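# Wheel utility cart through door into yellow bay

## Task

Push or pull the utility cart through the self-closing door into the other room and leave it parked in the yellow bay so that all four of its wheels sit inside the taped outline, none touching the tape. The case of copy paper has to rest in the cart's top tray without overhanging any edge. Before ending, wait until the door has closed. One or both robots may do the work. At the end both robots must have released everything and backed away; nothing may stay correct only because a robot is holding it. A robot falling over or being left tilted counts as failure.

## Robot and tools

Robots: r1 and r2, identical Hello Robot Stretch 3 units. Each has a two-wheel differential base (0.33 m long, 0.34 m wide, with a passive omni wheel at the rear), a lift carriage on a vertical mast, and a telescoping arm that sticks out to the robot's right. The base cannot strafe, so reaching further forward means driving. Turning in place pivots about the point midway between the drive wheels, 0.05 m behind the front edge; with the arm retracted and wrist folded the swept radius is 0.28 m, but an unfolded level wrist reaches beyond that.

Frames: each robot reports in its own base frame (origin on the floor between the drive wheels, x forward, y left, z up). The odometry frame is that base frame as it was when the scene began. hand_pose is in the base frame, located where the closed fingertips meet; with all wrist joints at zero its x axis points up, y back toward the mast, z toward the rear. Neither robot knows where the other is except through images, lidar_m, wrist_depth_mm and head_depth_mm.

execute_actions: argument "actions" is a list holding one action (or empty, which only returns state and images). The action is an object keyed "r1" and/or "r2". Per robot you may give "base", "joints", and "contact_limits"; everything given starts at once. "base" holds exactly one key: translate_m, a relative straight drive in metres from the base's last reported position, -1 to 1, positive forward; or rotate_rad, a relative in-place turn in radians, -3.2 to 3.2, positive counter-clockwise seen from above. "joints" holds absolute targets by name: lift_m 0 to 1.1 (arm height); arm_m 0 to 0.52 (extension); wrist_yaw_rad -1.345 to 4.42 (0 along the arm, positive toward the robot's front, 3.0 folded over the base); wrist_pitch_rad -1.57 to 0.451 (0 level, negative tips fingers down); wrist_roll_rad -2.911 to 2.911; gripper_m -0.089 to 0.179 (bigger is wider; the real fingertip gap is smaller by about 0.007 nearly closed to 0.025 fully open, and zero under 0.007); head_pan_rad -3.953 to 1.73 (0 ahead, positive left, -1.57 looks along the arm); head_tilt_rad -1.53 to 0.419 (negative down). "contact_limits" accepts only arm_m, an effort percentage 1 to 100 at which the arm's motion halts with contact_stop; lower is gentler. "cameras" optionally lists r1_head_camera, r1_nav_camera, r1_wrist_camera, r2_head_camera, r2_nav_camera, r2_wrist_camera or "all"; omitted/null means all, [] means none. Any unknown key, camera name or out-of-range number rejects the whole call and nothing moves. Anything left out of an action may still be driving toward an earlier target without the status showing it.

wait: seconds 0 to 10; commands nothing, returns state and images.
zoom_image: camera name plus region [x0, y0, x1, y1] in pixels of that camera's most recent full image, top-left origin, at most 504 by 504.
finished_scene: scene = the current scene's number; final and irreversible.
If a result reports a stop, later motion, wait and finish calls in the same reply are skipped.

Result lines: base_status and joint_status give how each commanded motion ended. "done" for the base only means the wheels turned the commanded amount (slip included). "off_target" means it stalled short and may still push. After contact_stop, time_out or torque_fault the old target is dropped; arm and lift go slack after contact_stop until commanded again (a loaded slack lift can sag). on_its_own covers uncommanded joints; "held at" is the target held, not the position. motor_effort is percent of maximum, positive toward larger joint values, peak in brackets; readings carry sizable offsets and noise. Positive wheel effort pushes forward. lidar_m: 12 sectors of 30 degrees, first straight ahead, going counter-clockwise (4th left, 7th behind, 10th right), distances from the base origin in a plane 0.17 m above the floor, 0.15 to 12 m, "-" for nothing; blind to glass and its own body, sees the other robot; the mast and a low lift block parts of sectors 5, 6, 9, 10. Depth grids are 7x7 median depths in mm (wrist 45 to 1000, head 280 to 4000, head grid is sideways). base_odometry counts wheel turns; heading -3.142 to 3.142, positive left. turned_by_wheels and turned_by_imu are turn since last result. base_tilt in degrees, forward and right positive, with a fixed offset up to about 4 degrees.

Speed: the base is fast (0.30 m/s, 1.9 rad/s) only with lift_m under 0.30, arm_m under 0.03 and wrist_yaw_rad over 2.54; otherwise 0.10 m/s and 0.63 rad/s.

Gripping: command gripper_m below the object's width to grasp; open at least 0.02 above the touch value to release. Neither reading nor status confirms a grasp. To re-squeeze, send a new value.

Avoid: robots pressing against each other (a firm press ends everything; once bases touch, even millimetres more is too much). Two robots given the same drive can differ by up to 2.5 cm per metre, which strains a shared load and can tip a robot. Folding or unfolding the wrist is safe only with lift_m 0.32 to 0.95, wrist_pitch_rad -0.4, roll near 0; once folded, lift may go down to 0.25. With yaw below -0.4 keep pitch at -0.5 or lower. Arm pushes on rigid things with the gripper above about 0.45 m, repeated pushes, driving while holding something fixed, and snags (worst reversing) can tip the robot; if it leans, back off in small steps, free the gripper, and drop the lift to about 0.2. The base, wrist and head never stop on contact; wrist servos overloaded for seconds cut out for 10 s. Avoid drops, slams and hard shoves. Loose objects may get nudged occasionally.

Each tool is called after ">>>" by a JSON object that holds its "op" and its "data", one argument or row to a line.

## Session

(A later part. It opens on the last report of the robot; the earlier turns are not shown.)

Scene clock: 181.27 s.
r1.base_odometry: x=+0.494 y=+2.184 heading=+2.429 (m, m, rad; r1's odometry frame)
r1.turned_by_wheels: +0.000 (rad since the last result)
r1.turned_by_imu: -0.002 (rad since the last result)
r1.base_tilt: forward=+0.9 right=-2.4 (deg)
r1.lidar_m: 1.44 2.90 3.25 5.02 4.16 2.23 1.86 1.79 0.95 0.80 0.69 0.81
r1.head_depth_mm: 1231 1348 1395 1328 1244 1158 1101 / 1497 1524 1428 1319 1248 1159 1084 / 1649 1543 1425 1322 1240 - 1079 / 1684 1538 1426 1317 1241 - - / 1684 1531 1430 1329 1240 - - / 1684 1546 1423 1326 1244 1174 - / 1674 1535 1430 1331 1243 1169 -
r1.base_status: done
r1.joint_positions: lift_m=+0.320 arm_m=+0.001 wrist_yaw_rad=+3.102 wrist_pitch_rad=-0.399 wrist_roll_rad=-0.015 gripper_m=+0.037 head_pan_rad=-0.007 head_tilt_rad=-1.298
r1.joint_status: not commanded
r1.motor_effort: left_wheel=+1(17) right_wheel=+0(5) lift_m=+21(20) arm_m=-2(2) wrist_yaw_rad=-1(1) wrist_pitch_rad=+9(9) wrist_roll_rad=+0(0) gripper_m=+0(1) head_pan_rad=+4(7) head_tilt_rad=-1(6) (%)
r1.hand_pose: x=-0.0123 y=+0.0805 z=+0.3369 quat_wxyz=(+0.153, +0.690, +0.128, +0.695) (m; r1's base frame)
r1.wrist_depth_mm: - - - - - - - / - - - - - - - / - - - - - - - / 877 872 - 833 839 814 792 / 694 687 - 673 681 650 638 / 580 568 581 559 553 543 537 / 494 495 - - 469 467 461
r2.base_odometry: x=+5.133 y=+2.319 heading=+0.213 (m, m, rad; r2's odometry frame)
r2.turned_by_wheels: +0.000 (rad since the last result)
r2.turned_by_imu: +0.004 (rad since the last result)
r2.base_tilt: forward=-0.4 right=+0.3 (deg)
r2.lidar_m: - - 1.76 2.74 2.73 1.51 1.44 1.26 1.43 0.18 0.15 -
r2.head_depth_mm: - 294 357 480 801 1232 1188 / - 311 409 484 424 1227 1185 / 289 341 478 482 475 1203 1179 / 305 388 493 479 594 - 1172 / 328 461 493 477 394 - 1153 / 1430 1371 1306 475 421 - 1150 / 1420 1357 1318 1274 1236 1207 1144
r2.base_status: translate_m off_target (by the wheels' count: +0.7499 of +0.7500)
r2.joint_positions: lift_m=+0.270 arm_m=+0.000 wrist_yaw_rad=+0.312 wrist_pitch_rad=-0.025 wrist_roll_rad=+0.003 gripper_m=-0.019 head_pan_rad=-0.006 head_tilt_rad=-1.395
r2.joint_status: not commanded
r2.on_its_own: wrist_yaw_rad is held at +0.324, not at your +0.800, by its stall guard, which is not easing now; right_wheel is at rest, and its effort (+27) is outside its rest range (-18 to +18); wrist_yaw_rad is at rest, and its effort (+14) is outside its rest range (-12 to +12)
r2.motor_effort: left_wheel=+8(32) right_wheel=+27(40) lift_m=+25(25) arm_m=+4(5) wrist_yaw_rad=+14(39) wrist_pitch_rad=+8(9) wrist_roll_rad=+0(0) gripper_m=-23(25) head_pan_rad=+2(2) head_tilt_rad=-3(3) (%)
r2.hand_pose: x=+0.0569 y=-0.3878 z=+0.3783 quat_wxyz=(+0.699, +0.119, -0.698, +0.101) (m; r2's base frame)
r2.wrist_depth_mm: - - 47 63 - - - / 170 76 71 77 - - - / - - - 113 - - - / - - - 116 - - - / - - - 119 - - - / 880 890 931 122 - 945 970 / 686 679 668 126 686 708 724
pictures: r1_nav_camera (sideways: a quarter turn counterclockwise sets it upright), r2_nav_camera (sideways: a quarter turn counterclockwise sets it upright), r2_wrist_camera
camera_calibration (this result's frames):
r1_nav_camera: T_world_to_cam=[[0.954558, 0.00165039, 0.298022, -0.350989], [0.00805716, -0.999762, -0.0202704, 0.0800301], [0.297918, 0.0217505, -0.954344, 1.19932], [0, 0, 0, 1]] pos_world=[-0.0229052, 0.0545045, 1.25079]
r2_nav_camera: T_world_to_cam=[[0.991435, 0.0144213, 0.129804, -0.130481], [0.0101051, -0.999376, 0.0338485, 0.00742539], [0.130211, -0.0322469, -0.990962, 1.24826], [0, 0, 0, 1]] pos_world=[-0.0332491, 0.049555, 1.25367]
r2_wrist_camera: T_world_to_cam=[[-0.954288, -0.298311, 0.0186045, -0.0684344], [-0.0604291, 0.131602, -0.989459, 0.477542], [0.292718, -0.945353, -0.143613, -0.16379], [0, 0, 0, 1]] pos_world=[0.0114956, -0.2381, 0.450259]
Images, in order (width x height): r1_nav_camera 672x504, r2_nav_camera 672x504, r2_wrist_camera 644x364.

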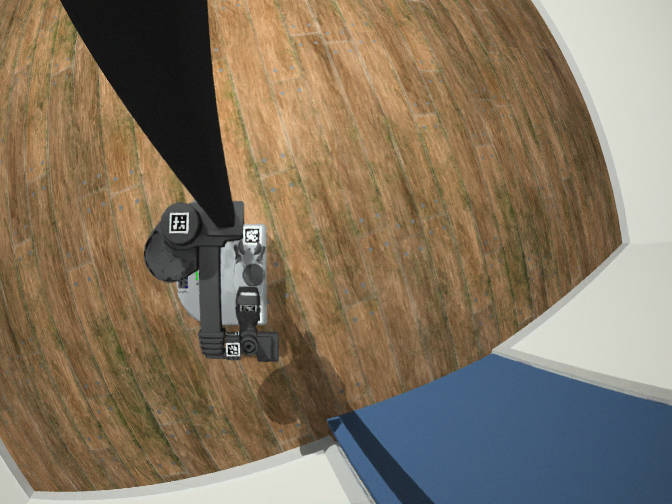

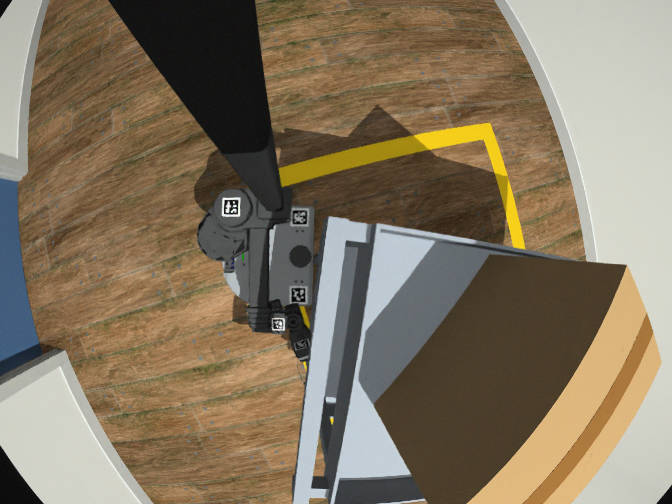

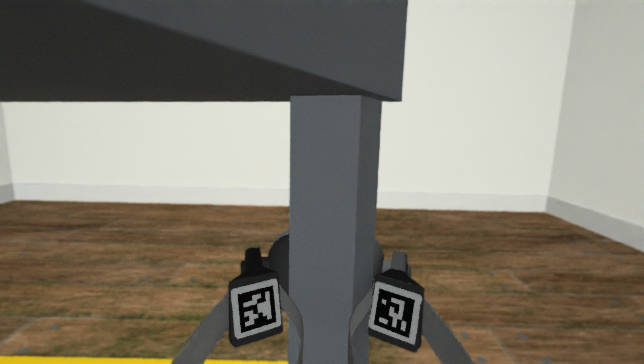

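>>> {"op": "execute_actions", "data": {
  "actions": [
    {"r2":{"joints":{"wrist_yaw_rad":1.4,"arm_m":0.08}}}
  ],
  "cameras": []
}}

>>> {"op": "execute_actions", "data": {
  "actions": [
    {"r2":{"joints":{"wrist_yaw_rad":1.45,"head_pan_rad":-0.8}}}
  ],
  "cameras": ["r2_nav_camera","r2_wrist_camera"]
}}

Scene clock: 187.33 s.
r1.base_odometry: x=+0.494 y=+2.184 heading=+2.429 (m, m, rad; r1's odometry frame)
r1.turned_by_wheels: +0.000 (rad since the last result)
r1.turned_by_imu: +0.001 (rad since the last result)
r1.base_tilt: forward=+0.8 right=-2.5 (deg)
r1.lidar_m: 1.44 2.90 3.23 4.99 4.17 2.23 1.86 1.79 0.95 0.80 0.78 0.89
r1.head_depth_mm: 1233 1384 1414 1333 1231 1156 1096 / 1495 1540 1421 1324 1243 1166 1087 / 1686 1534 1415 1320 1235 - 1080 / 1679 1537 1421 1332 1244 - - / 1669 1537 1415 1328 1240 - - / 1688 1544 1425 1324 1240 1179 - / 1670 1540 1421 1331 1237 1168 -
r1.base_status: not commanded
r1.joint_positions: lift_m=+0.320 arm_m=+0.001 wrist_yaw_rad=+3.102 wrist_pitch_rad=-0.399 wrist_roll_rad=-0.015 gripper_m=+0.037 head_pan_rad=-0.007 head_tilt_rad=-1.298
r1.joint_status: not commanded
r1.motor_effort: left_wheel=+1(1) right_wheel=+0(0) lift_m=+21(20) arm_m=-2(2) wrist_yaw_rad=-2(1) wrist_pitch_rad=+9(9) wrist_roll_rad=+0(0) gripper_m=-1(1) head_pan_rad=+5(5) head_tilt_rad=-1(0) (%)
r1.hand_pose: x=-0.0123 y=+0.0805 z=+0.3369 quat_wxyz=(+0.153, +0.690, +0.128, +0.695) (m; r1's base frame)
r1.wrist_depth_mm: - - - - - - - / - - - - - - - / - - - - - - - / 898 864 - 840 826 812 796 / 696 682 - 667 682 658 648 / 576 572 592 553 548 543 536 / 492 505 - - 472 469 464
r2.base_odometry: x=+5.133 y=+2.319 heading=+0.214 (m, m, rad; r2's odometry frame)
r2.turned_by_wheels: +0.001 (rad since the last result)
r2.turned_by_imu: -0.002 (rad since the last result)
r2.base_tilt: forward=-0.2 right=+0.2 (deg)
r2.lidar_m: 0.23 0.25 1.73 2.74 2.73 1.51 1.36 1.26 1.43 2.02 0.28 0.23
r2.head_depth_mm: 414 522 435 1305 1264 1229 1186 / 344 512 443 1052 1256 1217 1189 / 378 482 436 1148 1263 1208 1177 / 421 510 453 1151 1256 - 1166 / 478 511 463 1264 1255 - 1164 / 522 509 487 1267 1246 - 1152 / 519 505 507 1276 1232 1211 1153
r2.base_status: not commanded
r2.joint_positions: lift_m=+0.270 arm_m=+0.080 wrist_yaw_rad=+1.404 wrist_pitch_rad=-0.023 wrist_roll_rad=+0.003 gripper_m=-0.019 head_pan_rad=-0.006 head_tilt_rad=-1.395
r2.joint_status: all done
r2.motor_effort: left_wheel=+3(15) right_wheel=-5(36) lift_m=+26(26) arm_m=+3(13) wrist_yaw_rad=-5(100) wrist_pitch_rad=+8(9) wrist_roll_rad=+0(0) gripper_m=-24(31) head_pan_rad=+2(3) head_tilt_rad=-3(3) (%)
r2.hand_pose: x=+0.2307 y=-0.2670 z=+0.3789 quat_wxyz=(+0.545, +0.463, -0.535, +0.450) (m; r2's base frame)
r2.wrist_depth_mm: 104 104 103 103 - - - / 107 107 106 106 - - - / - - - 114 - - - / - - - 117 - - - / - 724 742 120 - - - / 543 605 647 123 945 956 958 / 458 464 443 127 689 730 728
pictures: none
No camera images: the call's "cameras" was empty. Leave "cameras" out to get every camera's image.

Scene clock: 188.33 s.
r1.base_odometry: x=+0.494 y=+2.184 heading=+2.429 (m, m, rad; r1's odometry frame)
r1.turned_by_wheels: +0.000 (rad since the last result)
r1.turned_by_imu: +0.000 (rad since the last result)
r1.base_tilt: forward=+1.0 right=-2.4 (deg)
r1.lidar_m: 1.44 2.89 3.25 5.01 4.17 2.23 1.86 1.80 0.96 0.80 0.78 0.89
r1.head_depth_mm: 1240 1385 1416 1324 1245 1164 1096 / 1504 1542 1419 1329 1233 1162 1090 / 1660 1533 1429 1324 1238 - 1086 / 1693 1535 1438 1323 1244 - - / 1664 1541 1425 1326 1241 - - / 1667 1531 1424 1333 1238 1170 - / 1668 1528 1418 1323 1239 1176 -
r1.base_status: not commanded
r1.joint_positions: lift_m=+0.320 arm_m=+0.001 wrist_yaw_rad=+3.102 wrist_pitch_rad=-0.399 wrist_roll_rad=-0.015 gripper_m=+0.037 head_pan_rad=-0.007 head_tilt_rad=-1.298
r1.joint_status: not commanded
r1.motor_effort: left_wheel=+1(1) right_wheel=+0(0) lift_m=+20(20) arm_m=-2(2) wrist_yaw_rad=-2(2) wrist_pitch_rad=+9(9) wrist_roll_rad=+0(0) gripper_m=-1(1) head_pan_rad=+5(4) head_tilt_rad=+0(0) (%)
r1.hand_pose: x=-0.0123 y=+0.0805 z=+0.3369 quat_wxyz=(+0.153, +0.690, +0.128, +0.695) (m; r1's base frame)
r1.wrist_depth_mm: - - - - - - - / - - - - - - - / - - - - - - - / 889 868 - 844 826 821 802 / 702 694 - 678 679 644 640 / 576 571 583 556 547 540 533 / 492 503 - - 470 468 461
r2.base_odometry: x=+5.133 y=+2.319 heading=+0.213 (m, m, rad; r2's odometry frame)
r2.turned_by_wheels: +0.000 (rad since the last result)
r2.turned_by_imu: +0.000 (rad since the last result)
r2.base_tilt: forward=-0.3 right=+0.1 (deg)
r2.lidar_m: 0.23 0.25 1.73 2.75 2.73 1.51 1.36 1.27 1.43 2.01 0.28 0.23
r2.head_depth_mm: 1456 1413 1351 1311 1265 1222 1190 / 1450 1411 1350 1319 1248 1221 1181 / 1442 472 1336 1290 - - 1166 / 524 456 827 1278 - - 1169 / 524 506 485 1266 1249 - - / 529 508 439 1047 1248 1202 1163 / 453 467 457 777 1220 1191 1154
r2.base_status: not commanded
r2.joint_positions: lift_m=+0.270 arm_m=+0.080 wrist_yaw_rad=+1.421 wrist_pitch_rad=-0.023 wrist_roll_rad=+0.003 gripper_m=-0.019 head_pan_rad=-0.793 head_tilt_rad=-1.395
r2.joint_status: wrist_yaw_rad off_target (ended at +1.421, target +1.450); the others done
r2.on_its_own: wrist_yaw_rad is at rest, and its effort (+34) is outside its rest range (-12 to +12)
r2.motor_effort: left_wheel=-1(3) right_wheel=-3(5) lift_m=+25(25) arm_m=+2(3) wrist_yaw_rad=+34(33) wrist_pitch_rad=+8(8) wrist_roll_rad=+0(0) gripper_m=-22(25) head_pan_rad=-3(36) head_tilt_rad=-3(3) (%)
r2.hand_pose: x=+0.2314 y=-0.2630 z=+0.3789 quat_wxyz=(+0.541, +0.468, -0.531, +0.454) (m; r2's base frame)
r2.wrist_depth_mm: 105 104 103 103 - - - / 107 107 106 106 - - - / - - - 114 - - - / - - - 117 - - - / - 747 743 120 - - - / 545 596 618 123 - 958 963 / 457 465 442 127 676 735 725
pictures: r2_nav_camera (sideways: a quarter turn counterclockwise sets it upright), r2_wrist_camera
camera_calibration (this result's frames):
r2_nav_camera: T_world_to_cam=[[0.710415, -0.691709, 0.129803, -0.128765], [-0.700379, -0.712968, 0.0338485, 0.0117594], [0.069132, -0.114958, -0.990962, 1.24863], [0, 0, 0, 1]] pos_world=[0.0133924, 0.062856, 1.25367]
r2_wrist_camera: T_world_to_cam=[[-0.157921, -0.987277, 0.0185786, -0.230172], [-0.142654, 0.00419294, -0.989764, 0.457839], [0.977093, -0.158955, -0.141501, -0.0491721], [0, 0, 0, 1]] pos_world=[0.077009, -0.23698, 0.450471]
Images, in order (width x height): r2_nav_camera 672x504, r2_wrist_camera 644x364.

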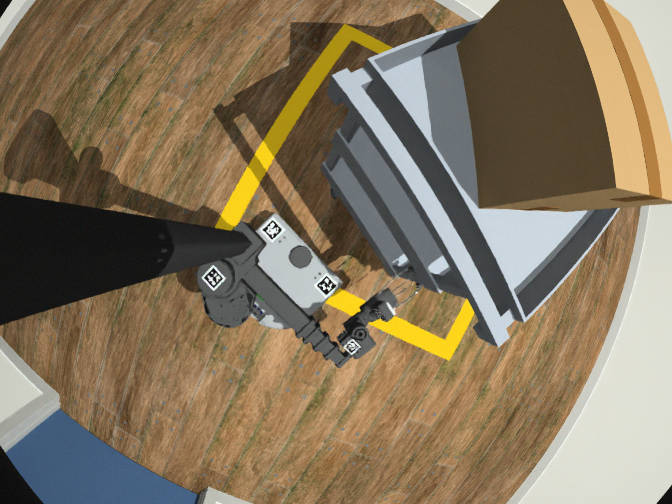

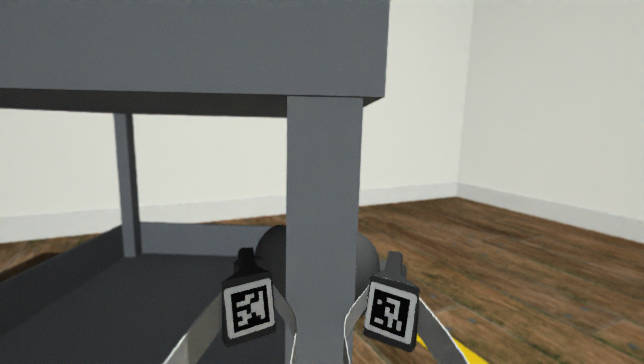

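>>> {"op": "execute_actions", "data": {
  "actions": [
    {"r2":{"joints":{"gripper_m":0.16,"wrist_yaw_rad":1.5}}}
  ],
  "cameras": []
}}

>>> {"op": "execute_actions", "data": {
  "actions": [
    {"r2":{"base":{"translate_m":-0.6},"joints":{"head_pan_rad":-0.2,"head_tilt_rad":-0.9}}}
  ],
  "cameras": ["r2_head_camera","r2_nav_camera","r2_wrist_camera"]
}}

Scene clock: 198.17 s.
r1.base_odometry: x=+0.494 y=+2.184 heading=+2.429 (m, m, rad; r1's odometry frame)
r1.turned_by_wheels: +0.000 (rad since the last result)
r1.turned_by_imu: +0.001 (rad since the last result)
r1.base_tilt: forward=+0.8 right=-2.5 (deg)
r1.lidar_m: 1.45 2.90 3.24 4.99 4.15 2.23 1.86 1.80 0.95 0.80 0.78 0.89
r1.head_depth_mm: 1245 1402 1407 1332 1240 1164 1092 / 1491 1535 1426 1334 1236 1159 1085 / 1669 1534 1416 1327 1233 - 1077 / 1680 1527 1426 1325 1233 - - / 1671 1540 1418 1330 1246 - - / 1674 1547 1431 1323 1244 1182 - / 1677 1534 1424 1326 1247 1169 -
r1.base_status: not commanded
r1.joint_positions: lift_m=+0.320 arm_m=+0.001 wrist_yaw_rad=+3.102 wrist_pitch_rad=-0.399 wrist_roll_rad=-0.015 gripper_m=+0.037 head_pan_rad=-0.007 head_tilt_rad=-1.298
r1.joint_status: not commanded
r1.motor_effort: left_wheel=+1(1) right_wheel=+0(0) lift_m=+21(21) arm_m=-2(2) wrist_yaw_rad=-1(2) wrist_pitch_rad=+9(9) wrist_roll_rad=+0(0) gripper_m=-1(0) head_pan_rad=+4(4) head_tilt_rad=-1(0) (%)
r1.hand_pose: x=-0.0123 y=+0.0805 z=+0.3369 quat_wxyz=(+0.153, +0.690, +0.128, +0.695) (m; r1's base frame)
r1.wrist_depth_mm: - - - - - - - / - - - - - - - / - - - - - - - / 892 865 - 834 830 808 798 / 691 694 - 661 688 647 641 / 582 575 577 560 548 545 535 / 491 500 - - 471 465 461
r2.base_odometry: x=+5.133 y=+2.319 heading=+0.213 (m, m, rad; r2's odometry frame)
r2.turned_by_wheels: +0.000 (rad since the last result)
r2.turned_by_imu: +0.000 (rad since the last result)
r2.base_tilt: forward=-0.4 right=+0.2 (deg)
r2.lidar_m: 0.23 0.26 1.73 2.75 2.74 1.51 1.36 1.27 1.43 2.01 0.28 0.23
r2.head_depth_mm: 1446 1410 1364 1309 1272 1225 1182 / 1464 1395 1354 1311 1261 1225 1181 / 1444 471 1345 1298 - - 1178 / 513 455 837 1287 - - 1160 / 524 494 485 1268 1253 - - / 528 510 431 1049 1241 1201 1171 / 471 467 461 794 1217 1188 1168
r2.base_status: not commanded
r2.joint_positions: lift_m=+0.270 arm_m=+0.080 wrist_yaw_rad=+1.498 wrist_pitch_rad=-0.022 wrist_roll_rad=+0.003 gripper_m=+0.160 head_pan_rad=-0.793 head_tilt_rad=-1.395
r2.joint_status: all done
r2.motor_effort: left_wheel=+1(5) right_wheel=-1(6) lift_m=+25(25) arm_m=+1(2) wrist_yaw_rad=+3(56) wrist_pitch_rad=+8(8) wrist_roll_rad=+0(0) gripper_m=+0(99) head_pan_rad=-3(3) head_tilt_rad=-3(3) (%)
r2.hand_pose: x=+0.2336 y=-0.2435 z=+0.3790 quat_wxyz=(+0.523, +0.488, -0.513, +0.475) (m; r2's base frame)
r2.wrist_depth_mm: 112 110 107 104 102 - - / 116 113 109 106 110 - - / - - - 115 - - - / - - - 118 - - - / - - 745 121 - - - / 513 607 598 125 862 - 968 / - 439 466 128 701 700 774
pictures: none
No camera images: the call's "cameras" was empty. Leave "cameras" out to get every camera's image.

Scene clock: 205.37 s.
r1.base_odometry: x=+0.494 y=+2.184 heading=+2.429 (m, m, rad; r1's odometry frame)
r1.turned_by_wheels: +0.000 (rad since the last result)
r1.turned_by_imu: +0.001 (rad since the last result)
r1.base_tilt: forward=+0.9 right=-2.5 (deg)
r1.lidar_m: 1.44 2.90 3.24 5.02 4.17 2.23 1.86 1.80 0.95 0.80 0.78 0.89
r1.head_depth_mm: 1230 1384 1416 1321 1237 1165 1096 / 1512 1534 1417 1333 1239 1169 1088 / 1679 1547 1432 1318 1243 - 1080 / 1676 1543 1425 1321 1242 - - / 1674 1538 1427 1326 1232 - - / 1698 1550 1427 1320 1243 1166 - / 1670 1532 1428 1333 1242 1164 -
r1.base_status: not commanded
r1.joint_positions: lift_m=+0.320 arm_m=+0.001 wrist_yaw_rad=+3.102 wrist_pitch_rad=-0.399 wrist_roll_rad=-0.015 gripper_m=+0.037 head_pan_rad=-0.007 head_tilt_rad=-1.298
r1.joint_status: not commanded
r1.motor_effort: left_wheel=+1(1) right_wheel=+1(0) lift_m=+20(20) arm_m=-2(2) wrist_yaw_rad=-2(2) wrist_pitch_rad=+9(9) wrist_roll_rad=+0(0) gripper_m=+0(1) head_pan_rad=+5(5) head_tilt_rad=-1(0) (%)
r1.hand_pose: x=-0.0123 y=+0.0805 z=+0.3369 quat_wxyz=(+0.153, +0.690, +0.128, +0.695) (m; r1's base frame)
r1.wrist_depth_mm: - - - - - - - / - - - - - - - / - - - - - - - / 886 874 - 838 829 812 794 / 706 698 - 667 679 649 640 / 581 574 587 552 555 544 538 / 490 499 - - 472 466 460
r2.base_odometry: x=+4.546 y=+2.192 heading=+0.213 (m, m, rad; r2's odometry frame)
r2.turned_by_wheels: +0.000 (rad since the last result)
r2.turned_by_imu: -0.002 (rad since the last result)
r2.base_tilt: forward=-0.5 right=+0.1 (deg)
r2.lidar_m: 0.82 2.11 2.36 2.56 1.58 0.94 0.79 0.75 0.79 1.29 2.20 0.82
r2.head_depth_mm: 2560 2438 1961 1659 1445 1271 1136 / 2710 2427 1964 1669 1426 1266 1162 / 2505 2384 1968 1661 1429 1257 1127 / 1064 889 1228 1478 1418 1251 1125 / 842 875 1210 1476 1429 1256 1122 / 796 870 1220 1446 1423 1247 1114 / 842 934 1204 1453 1412 1238 1117
r2.base_status: done
r2.joint_positions: lift_m=+0.270 arm_m=+0.080 wrist_yaw_rad=+1.498 wrist_pitch_rad=-0.022 wrist_roll_rad=+0.003 gripper_m=+0.160 head_pan_rad=-0.207 head_tilt_rad=-0.902
r2.joint_status: all done
r2.motor_effort: left_wheel=+2(5) right_wheel=-2(5) lift_m=+25(25) arm_m=+1(1) wrist_yaw_rad=+3(3) wrist_pitch_rad=+8(8) wrist_roll_rad=+0(0) gripper_m=+1(0) head_pan_rad=+3(32) head_tilt_rad=+1(30) (%)
r2.hand_pose: x=+0.2336 y=-0.2435 z=+0.3790 quat_wxyz=(+0.523, +0.488, -0.513, +0.475) (m; r2's base frame)
r2.wrist_depth_mm: - - - - - - - / - 712 704 - - - - / - - - - - - - / - - - - - - - / - 785 757 - - - - / 881 812 899 879 947 - 984 / - 662 700 708 717 706 750
pictures: r2_head_camera (sideways: a quarter turn clockwise sets it upright), r2_nav_camera (sideways: a quarter turn counterclockwise sets it upright), r2_wrist_camera
camera_calibration (this result's frames):
r2_head_camera: T_world_to_cam=[[-0.784579, 0.156462, -0.599962, 0.803252], [0.221415, 0.974537, -0.0354011, 0.04537], [0.579146, -0.160616, -0.799245, 0.998843], [0, 0, 0, 1]] pos_world=[0.0416929, -0.00946369, 1.28185]
r2_nav_camera: T_world_to_cam=[[0.798945, -0.146867, 0.583196, -0.719805], [-0.207091, -0.977602, 0.0375119, 0.00395767], [0.564624, -0.150745, -0.811465, 1.01252], [0, 0, 0, 1]] pos_world=[0.00421364, 0.0507845, 1.24126]
r2_wrist_camera: T_world_to_cam=[[-0.080989, -0.996542, 0.0185768, -0.230747], [-0.142191, -0.00689555, -0.989815, 0.455377], [0.98652, -0.0828055, -0.141141, -0.0320159], [0, 0, 0, 1]] pos_world=[0.0776468, -0.22946, 0.450507]
Images, in order (width x height): r2_head_camera 896x504, r2_nav_camera 672x504, r2_wrist_camera 644x364.

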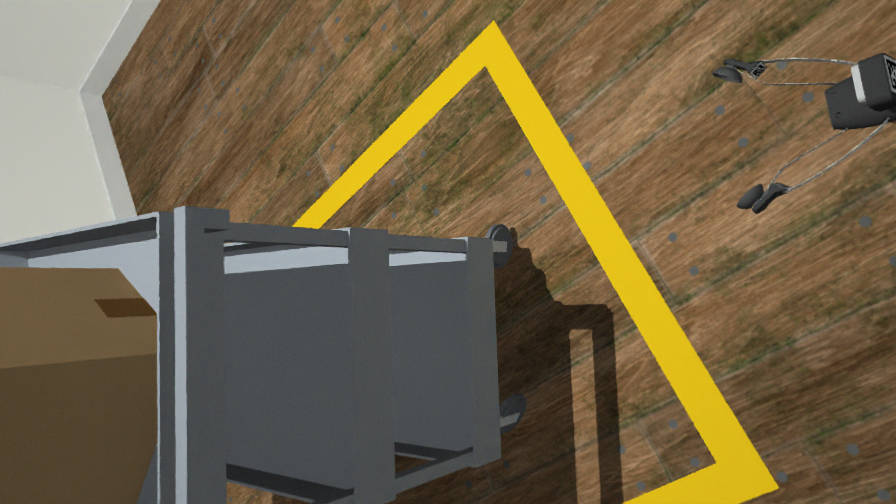

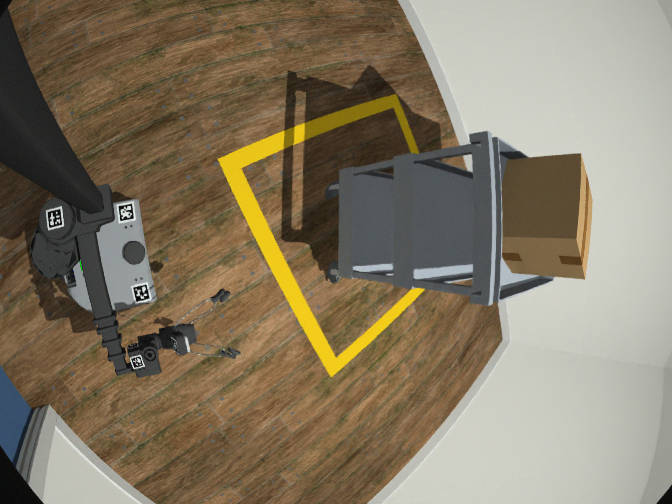

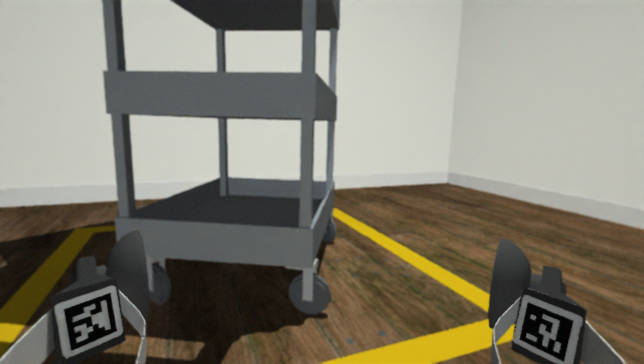

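>>> {"op": "execute_actions", "data": {
  "actions": [
    {"r2":{"joints":{"lift_m":0.03,"wrist_yaw_rad":1.7,"arm_m":0.12}}}
  ],
  "cameras": ["r2_wrist_camera"]
}}

>>> {"op": "zoom_image", "data": {
  "camera": "r2_wrist_camera",
  "region": [120,100,520,280]
}}

Scene clock: 210.60 s.
r1.base_odometry: x=+0.494 y=+2.184 heading=+2.429 (m, m, rad; r1's odometry frame)
r1.turned_by_wheels: +0.000 (rad since the last result)
r1.turned_by_imu: +0.001 (rad since the last result)
r1.base_tilt: forward=+0.9 right=-2.4 (deg)
r1.lidar_m: 1.45 2.90 3.25 5.03 4.16 2.23 1.86 1.79 0.95 0.80 0.78 0.89
r1.head_depth_mm: 1241 1383 1404 1326 1238 1157 1102 / 1500 1532 1428 1331 1239 1153 1089 / 1674 1539 1419 1327 1247 - 1084 / 1667 1548 1423 1330 1248 - - / 1669 1534 1439 1322 1239 - - / 1684 1546 1428 1328 1242 1173 - / 1683 1541 1432 1323 1243 1168 -
r1.base_status: not commanded
r1.joint_positions: lift_m=+0.320 arm_m=+0.001 wrist_yaw_rad=+3.102 wrist_pitch_rad=-0.399 wrist_roll_rad=-0.015 gripper_m=+0.037 head_pan_rad=-0.007 head_tilt_rad=-1.298
r1.joint_status: not commanded
r1.motor_effort: left_wheel=+1(1) right_wheel=-1(0) lift_m=+21(21) arm_m=-2(2) wrist_yaw_rad=-2(2) wrist_pitch_rad=+9(9) wrist_roll_rad=+0(0) gripper_m=-1(1) head_pan_rad=+4(5) head_tilt_rad=-1(1) (%)
r1.hand_pose: x=-0.0123 y=+0.0805 z=+0.3369 quat_wxyz=(+0.153, +0.690, +0.128, +0.695) (m; r1's base frame)
r1.wrist_depth_mm: - - - - - - - / - - - - - - - / - - - - - - - / 892 865 - 842 820 816 801 / 703 686 - 677 678 644 632 / 574 574 589 550 553 546 536 / 490 496 - - 475 468 460
r2.base_odometry: x=+4.546 y=+2.192 heading=+0.213 (m, m, rad; r2's odometry frame)
r2.turned_by_wheels: +0.000 (rad since the last result)
r2.turned_by_imu: +0.000 (rad since the last result)
r2.base_tilt: forward=-0.4 right=+0.2 (deg)
r2.lidar_m: 0.82 2.10 2.36 2.55 1.58 0.94 0.79 0.75 0.79 1.29 2.19 0.82
r2.head_depth_mm: 2557 2432 1967 1677 1443 1273 1132 / 2687 2438 1957 1660 1436 1259 1149 / 2509 2428 1934 1643 1424 1267 1126 / 1063 886 1225 1479 1418 1253 1127 / 843 873 1225 1460 1424 1251 1122 / 795 873 1205 1438 1416 1237 1115 / 847 931 1212 1467 1411 1244 1111
r2.base_status: not commanded
r2.joint_positions: lift_m=+0.030 arm_m=+0.120 wrist_yaw_rad=+1.698 wrist_pitch_rad=-0.022 wrist_roll_rad=+0.003 gripper_m=+0.160 head_pan_rad=-0.207 head_tilt_rad=-0.902
r2.joint_status: all done
r2.motor_effort: left_wheel=+2(2) right_wheel=-2(2) lift_m=+24(23) arm_m=+4(2) wrist_yaw_rad=+1(3) wrist_pitch_rad=+8(8) wrist_roll_rad=+0(0) gripper_m=+0(0) head_pan_rad=+3(3) head_tilt_rad=+1(1) (%)
r2.hand_pose: x=+0.2322 y=-0.2321 z=+0.1391 quat_wxyz=(+0.473, +0.537, -0.461, +0.525) (m; r2's base frame)
r2.wrist_depth_mm: - - 875 861 - - - / - - - - - - - / - - 779 740 - - - / - - - - - - - / 593 608 618 619 638 647 676 / 417 423 426 431 436 472 456 / - 309 324 327 334 329 355
pictures: r2_wrist_camera
camera_calibration (this result's frames):
r2_wrist_camera: T_world_to_cam=[[0.118668, -0.99276, 0.0185768, -0.260564], [-0.13797, -0.0350137, -0.989817, 0.210289], [0.983302, 0.114897, -0.141126, -0.0169314], [0, 0, 0, 1]] pos_world=[0.0765828, -0.249369, 0.210599]
Images, in order (width x height): r2_wrist_camera 644x364.

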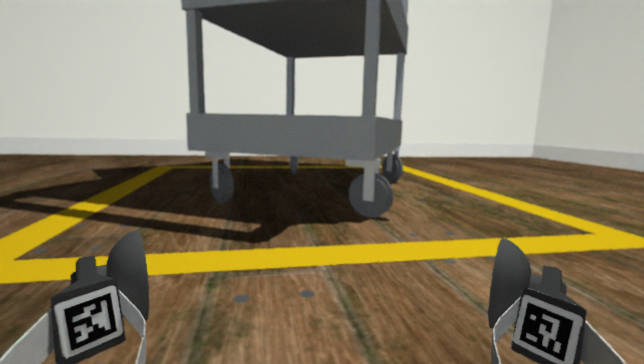

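Region (120, 100, 520, 280) of r2_wrist_camera's 644x364 image, scaled by 1.260; it fills the top 227 rows of this view, and the rest is white.

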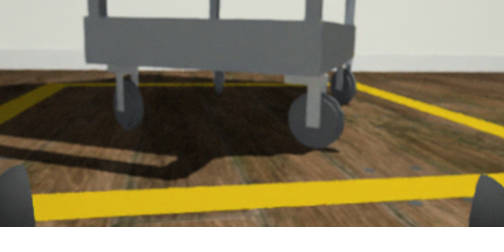

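>>> {"op": "finished_scene", "data": {
  "scene": 2
}}

The scene is finished: the task was done.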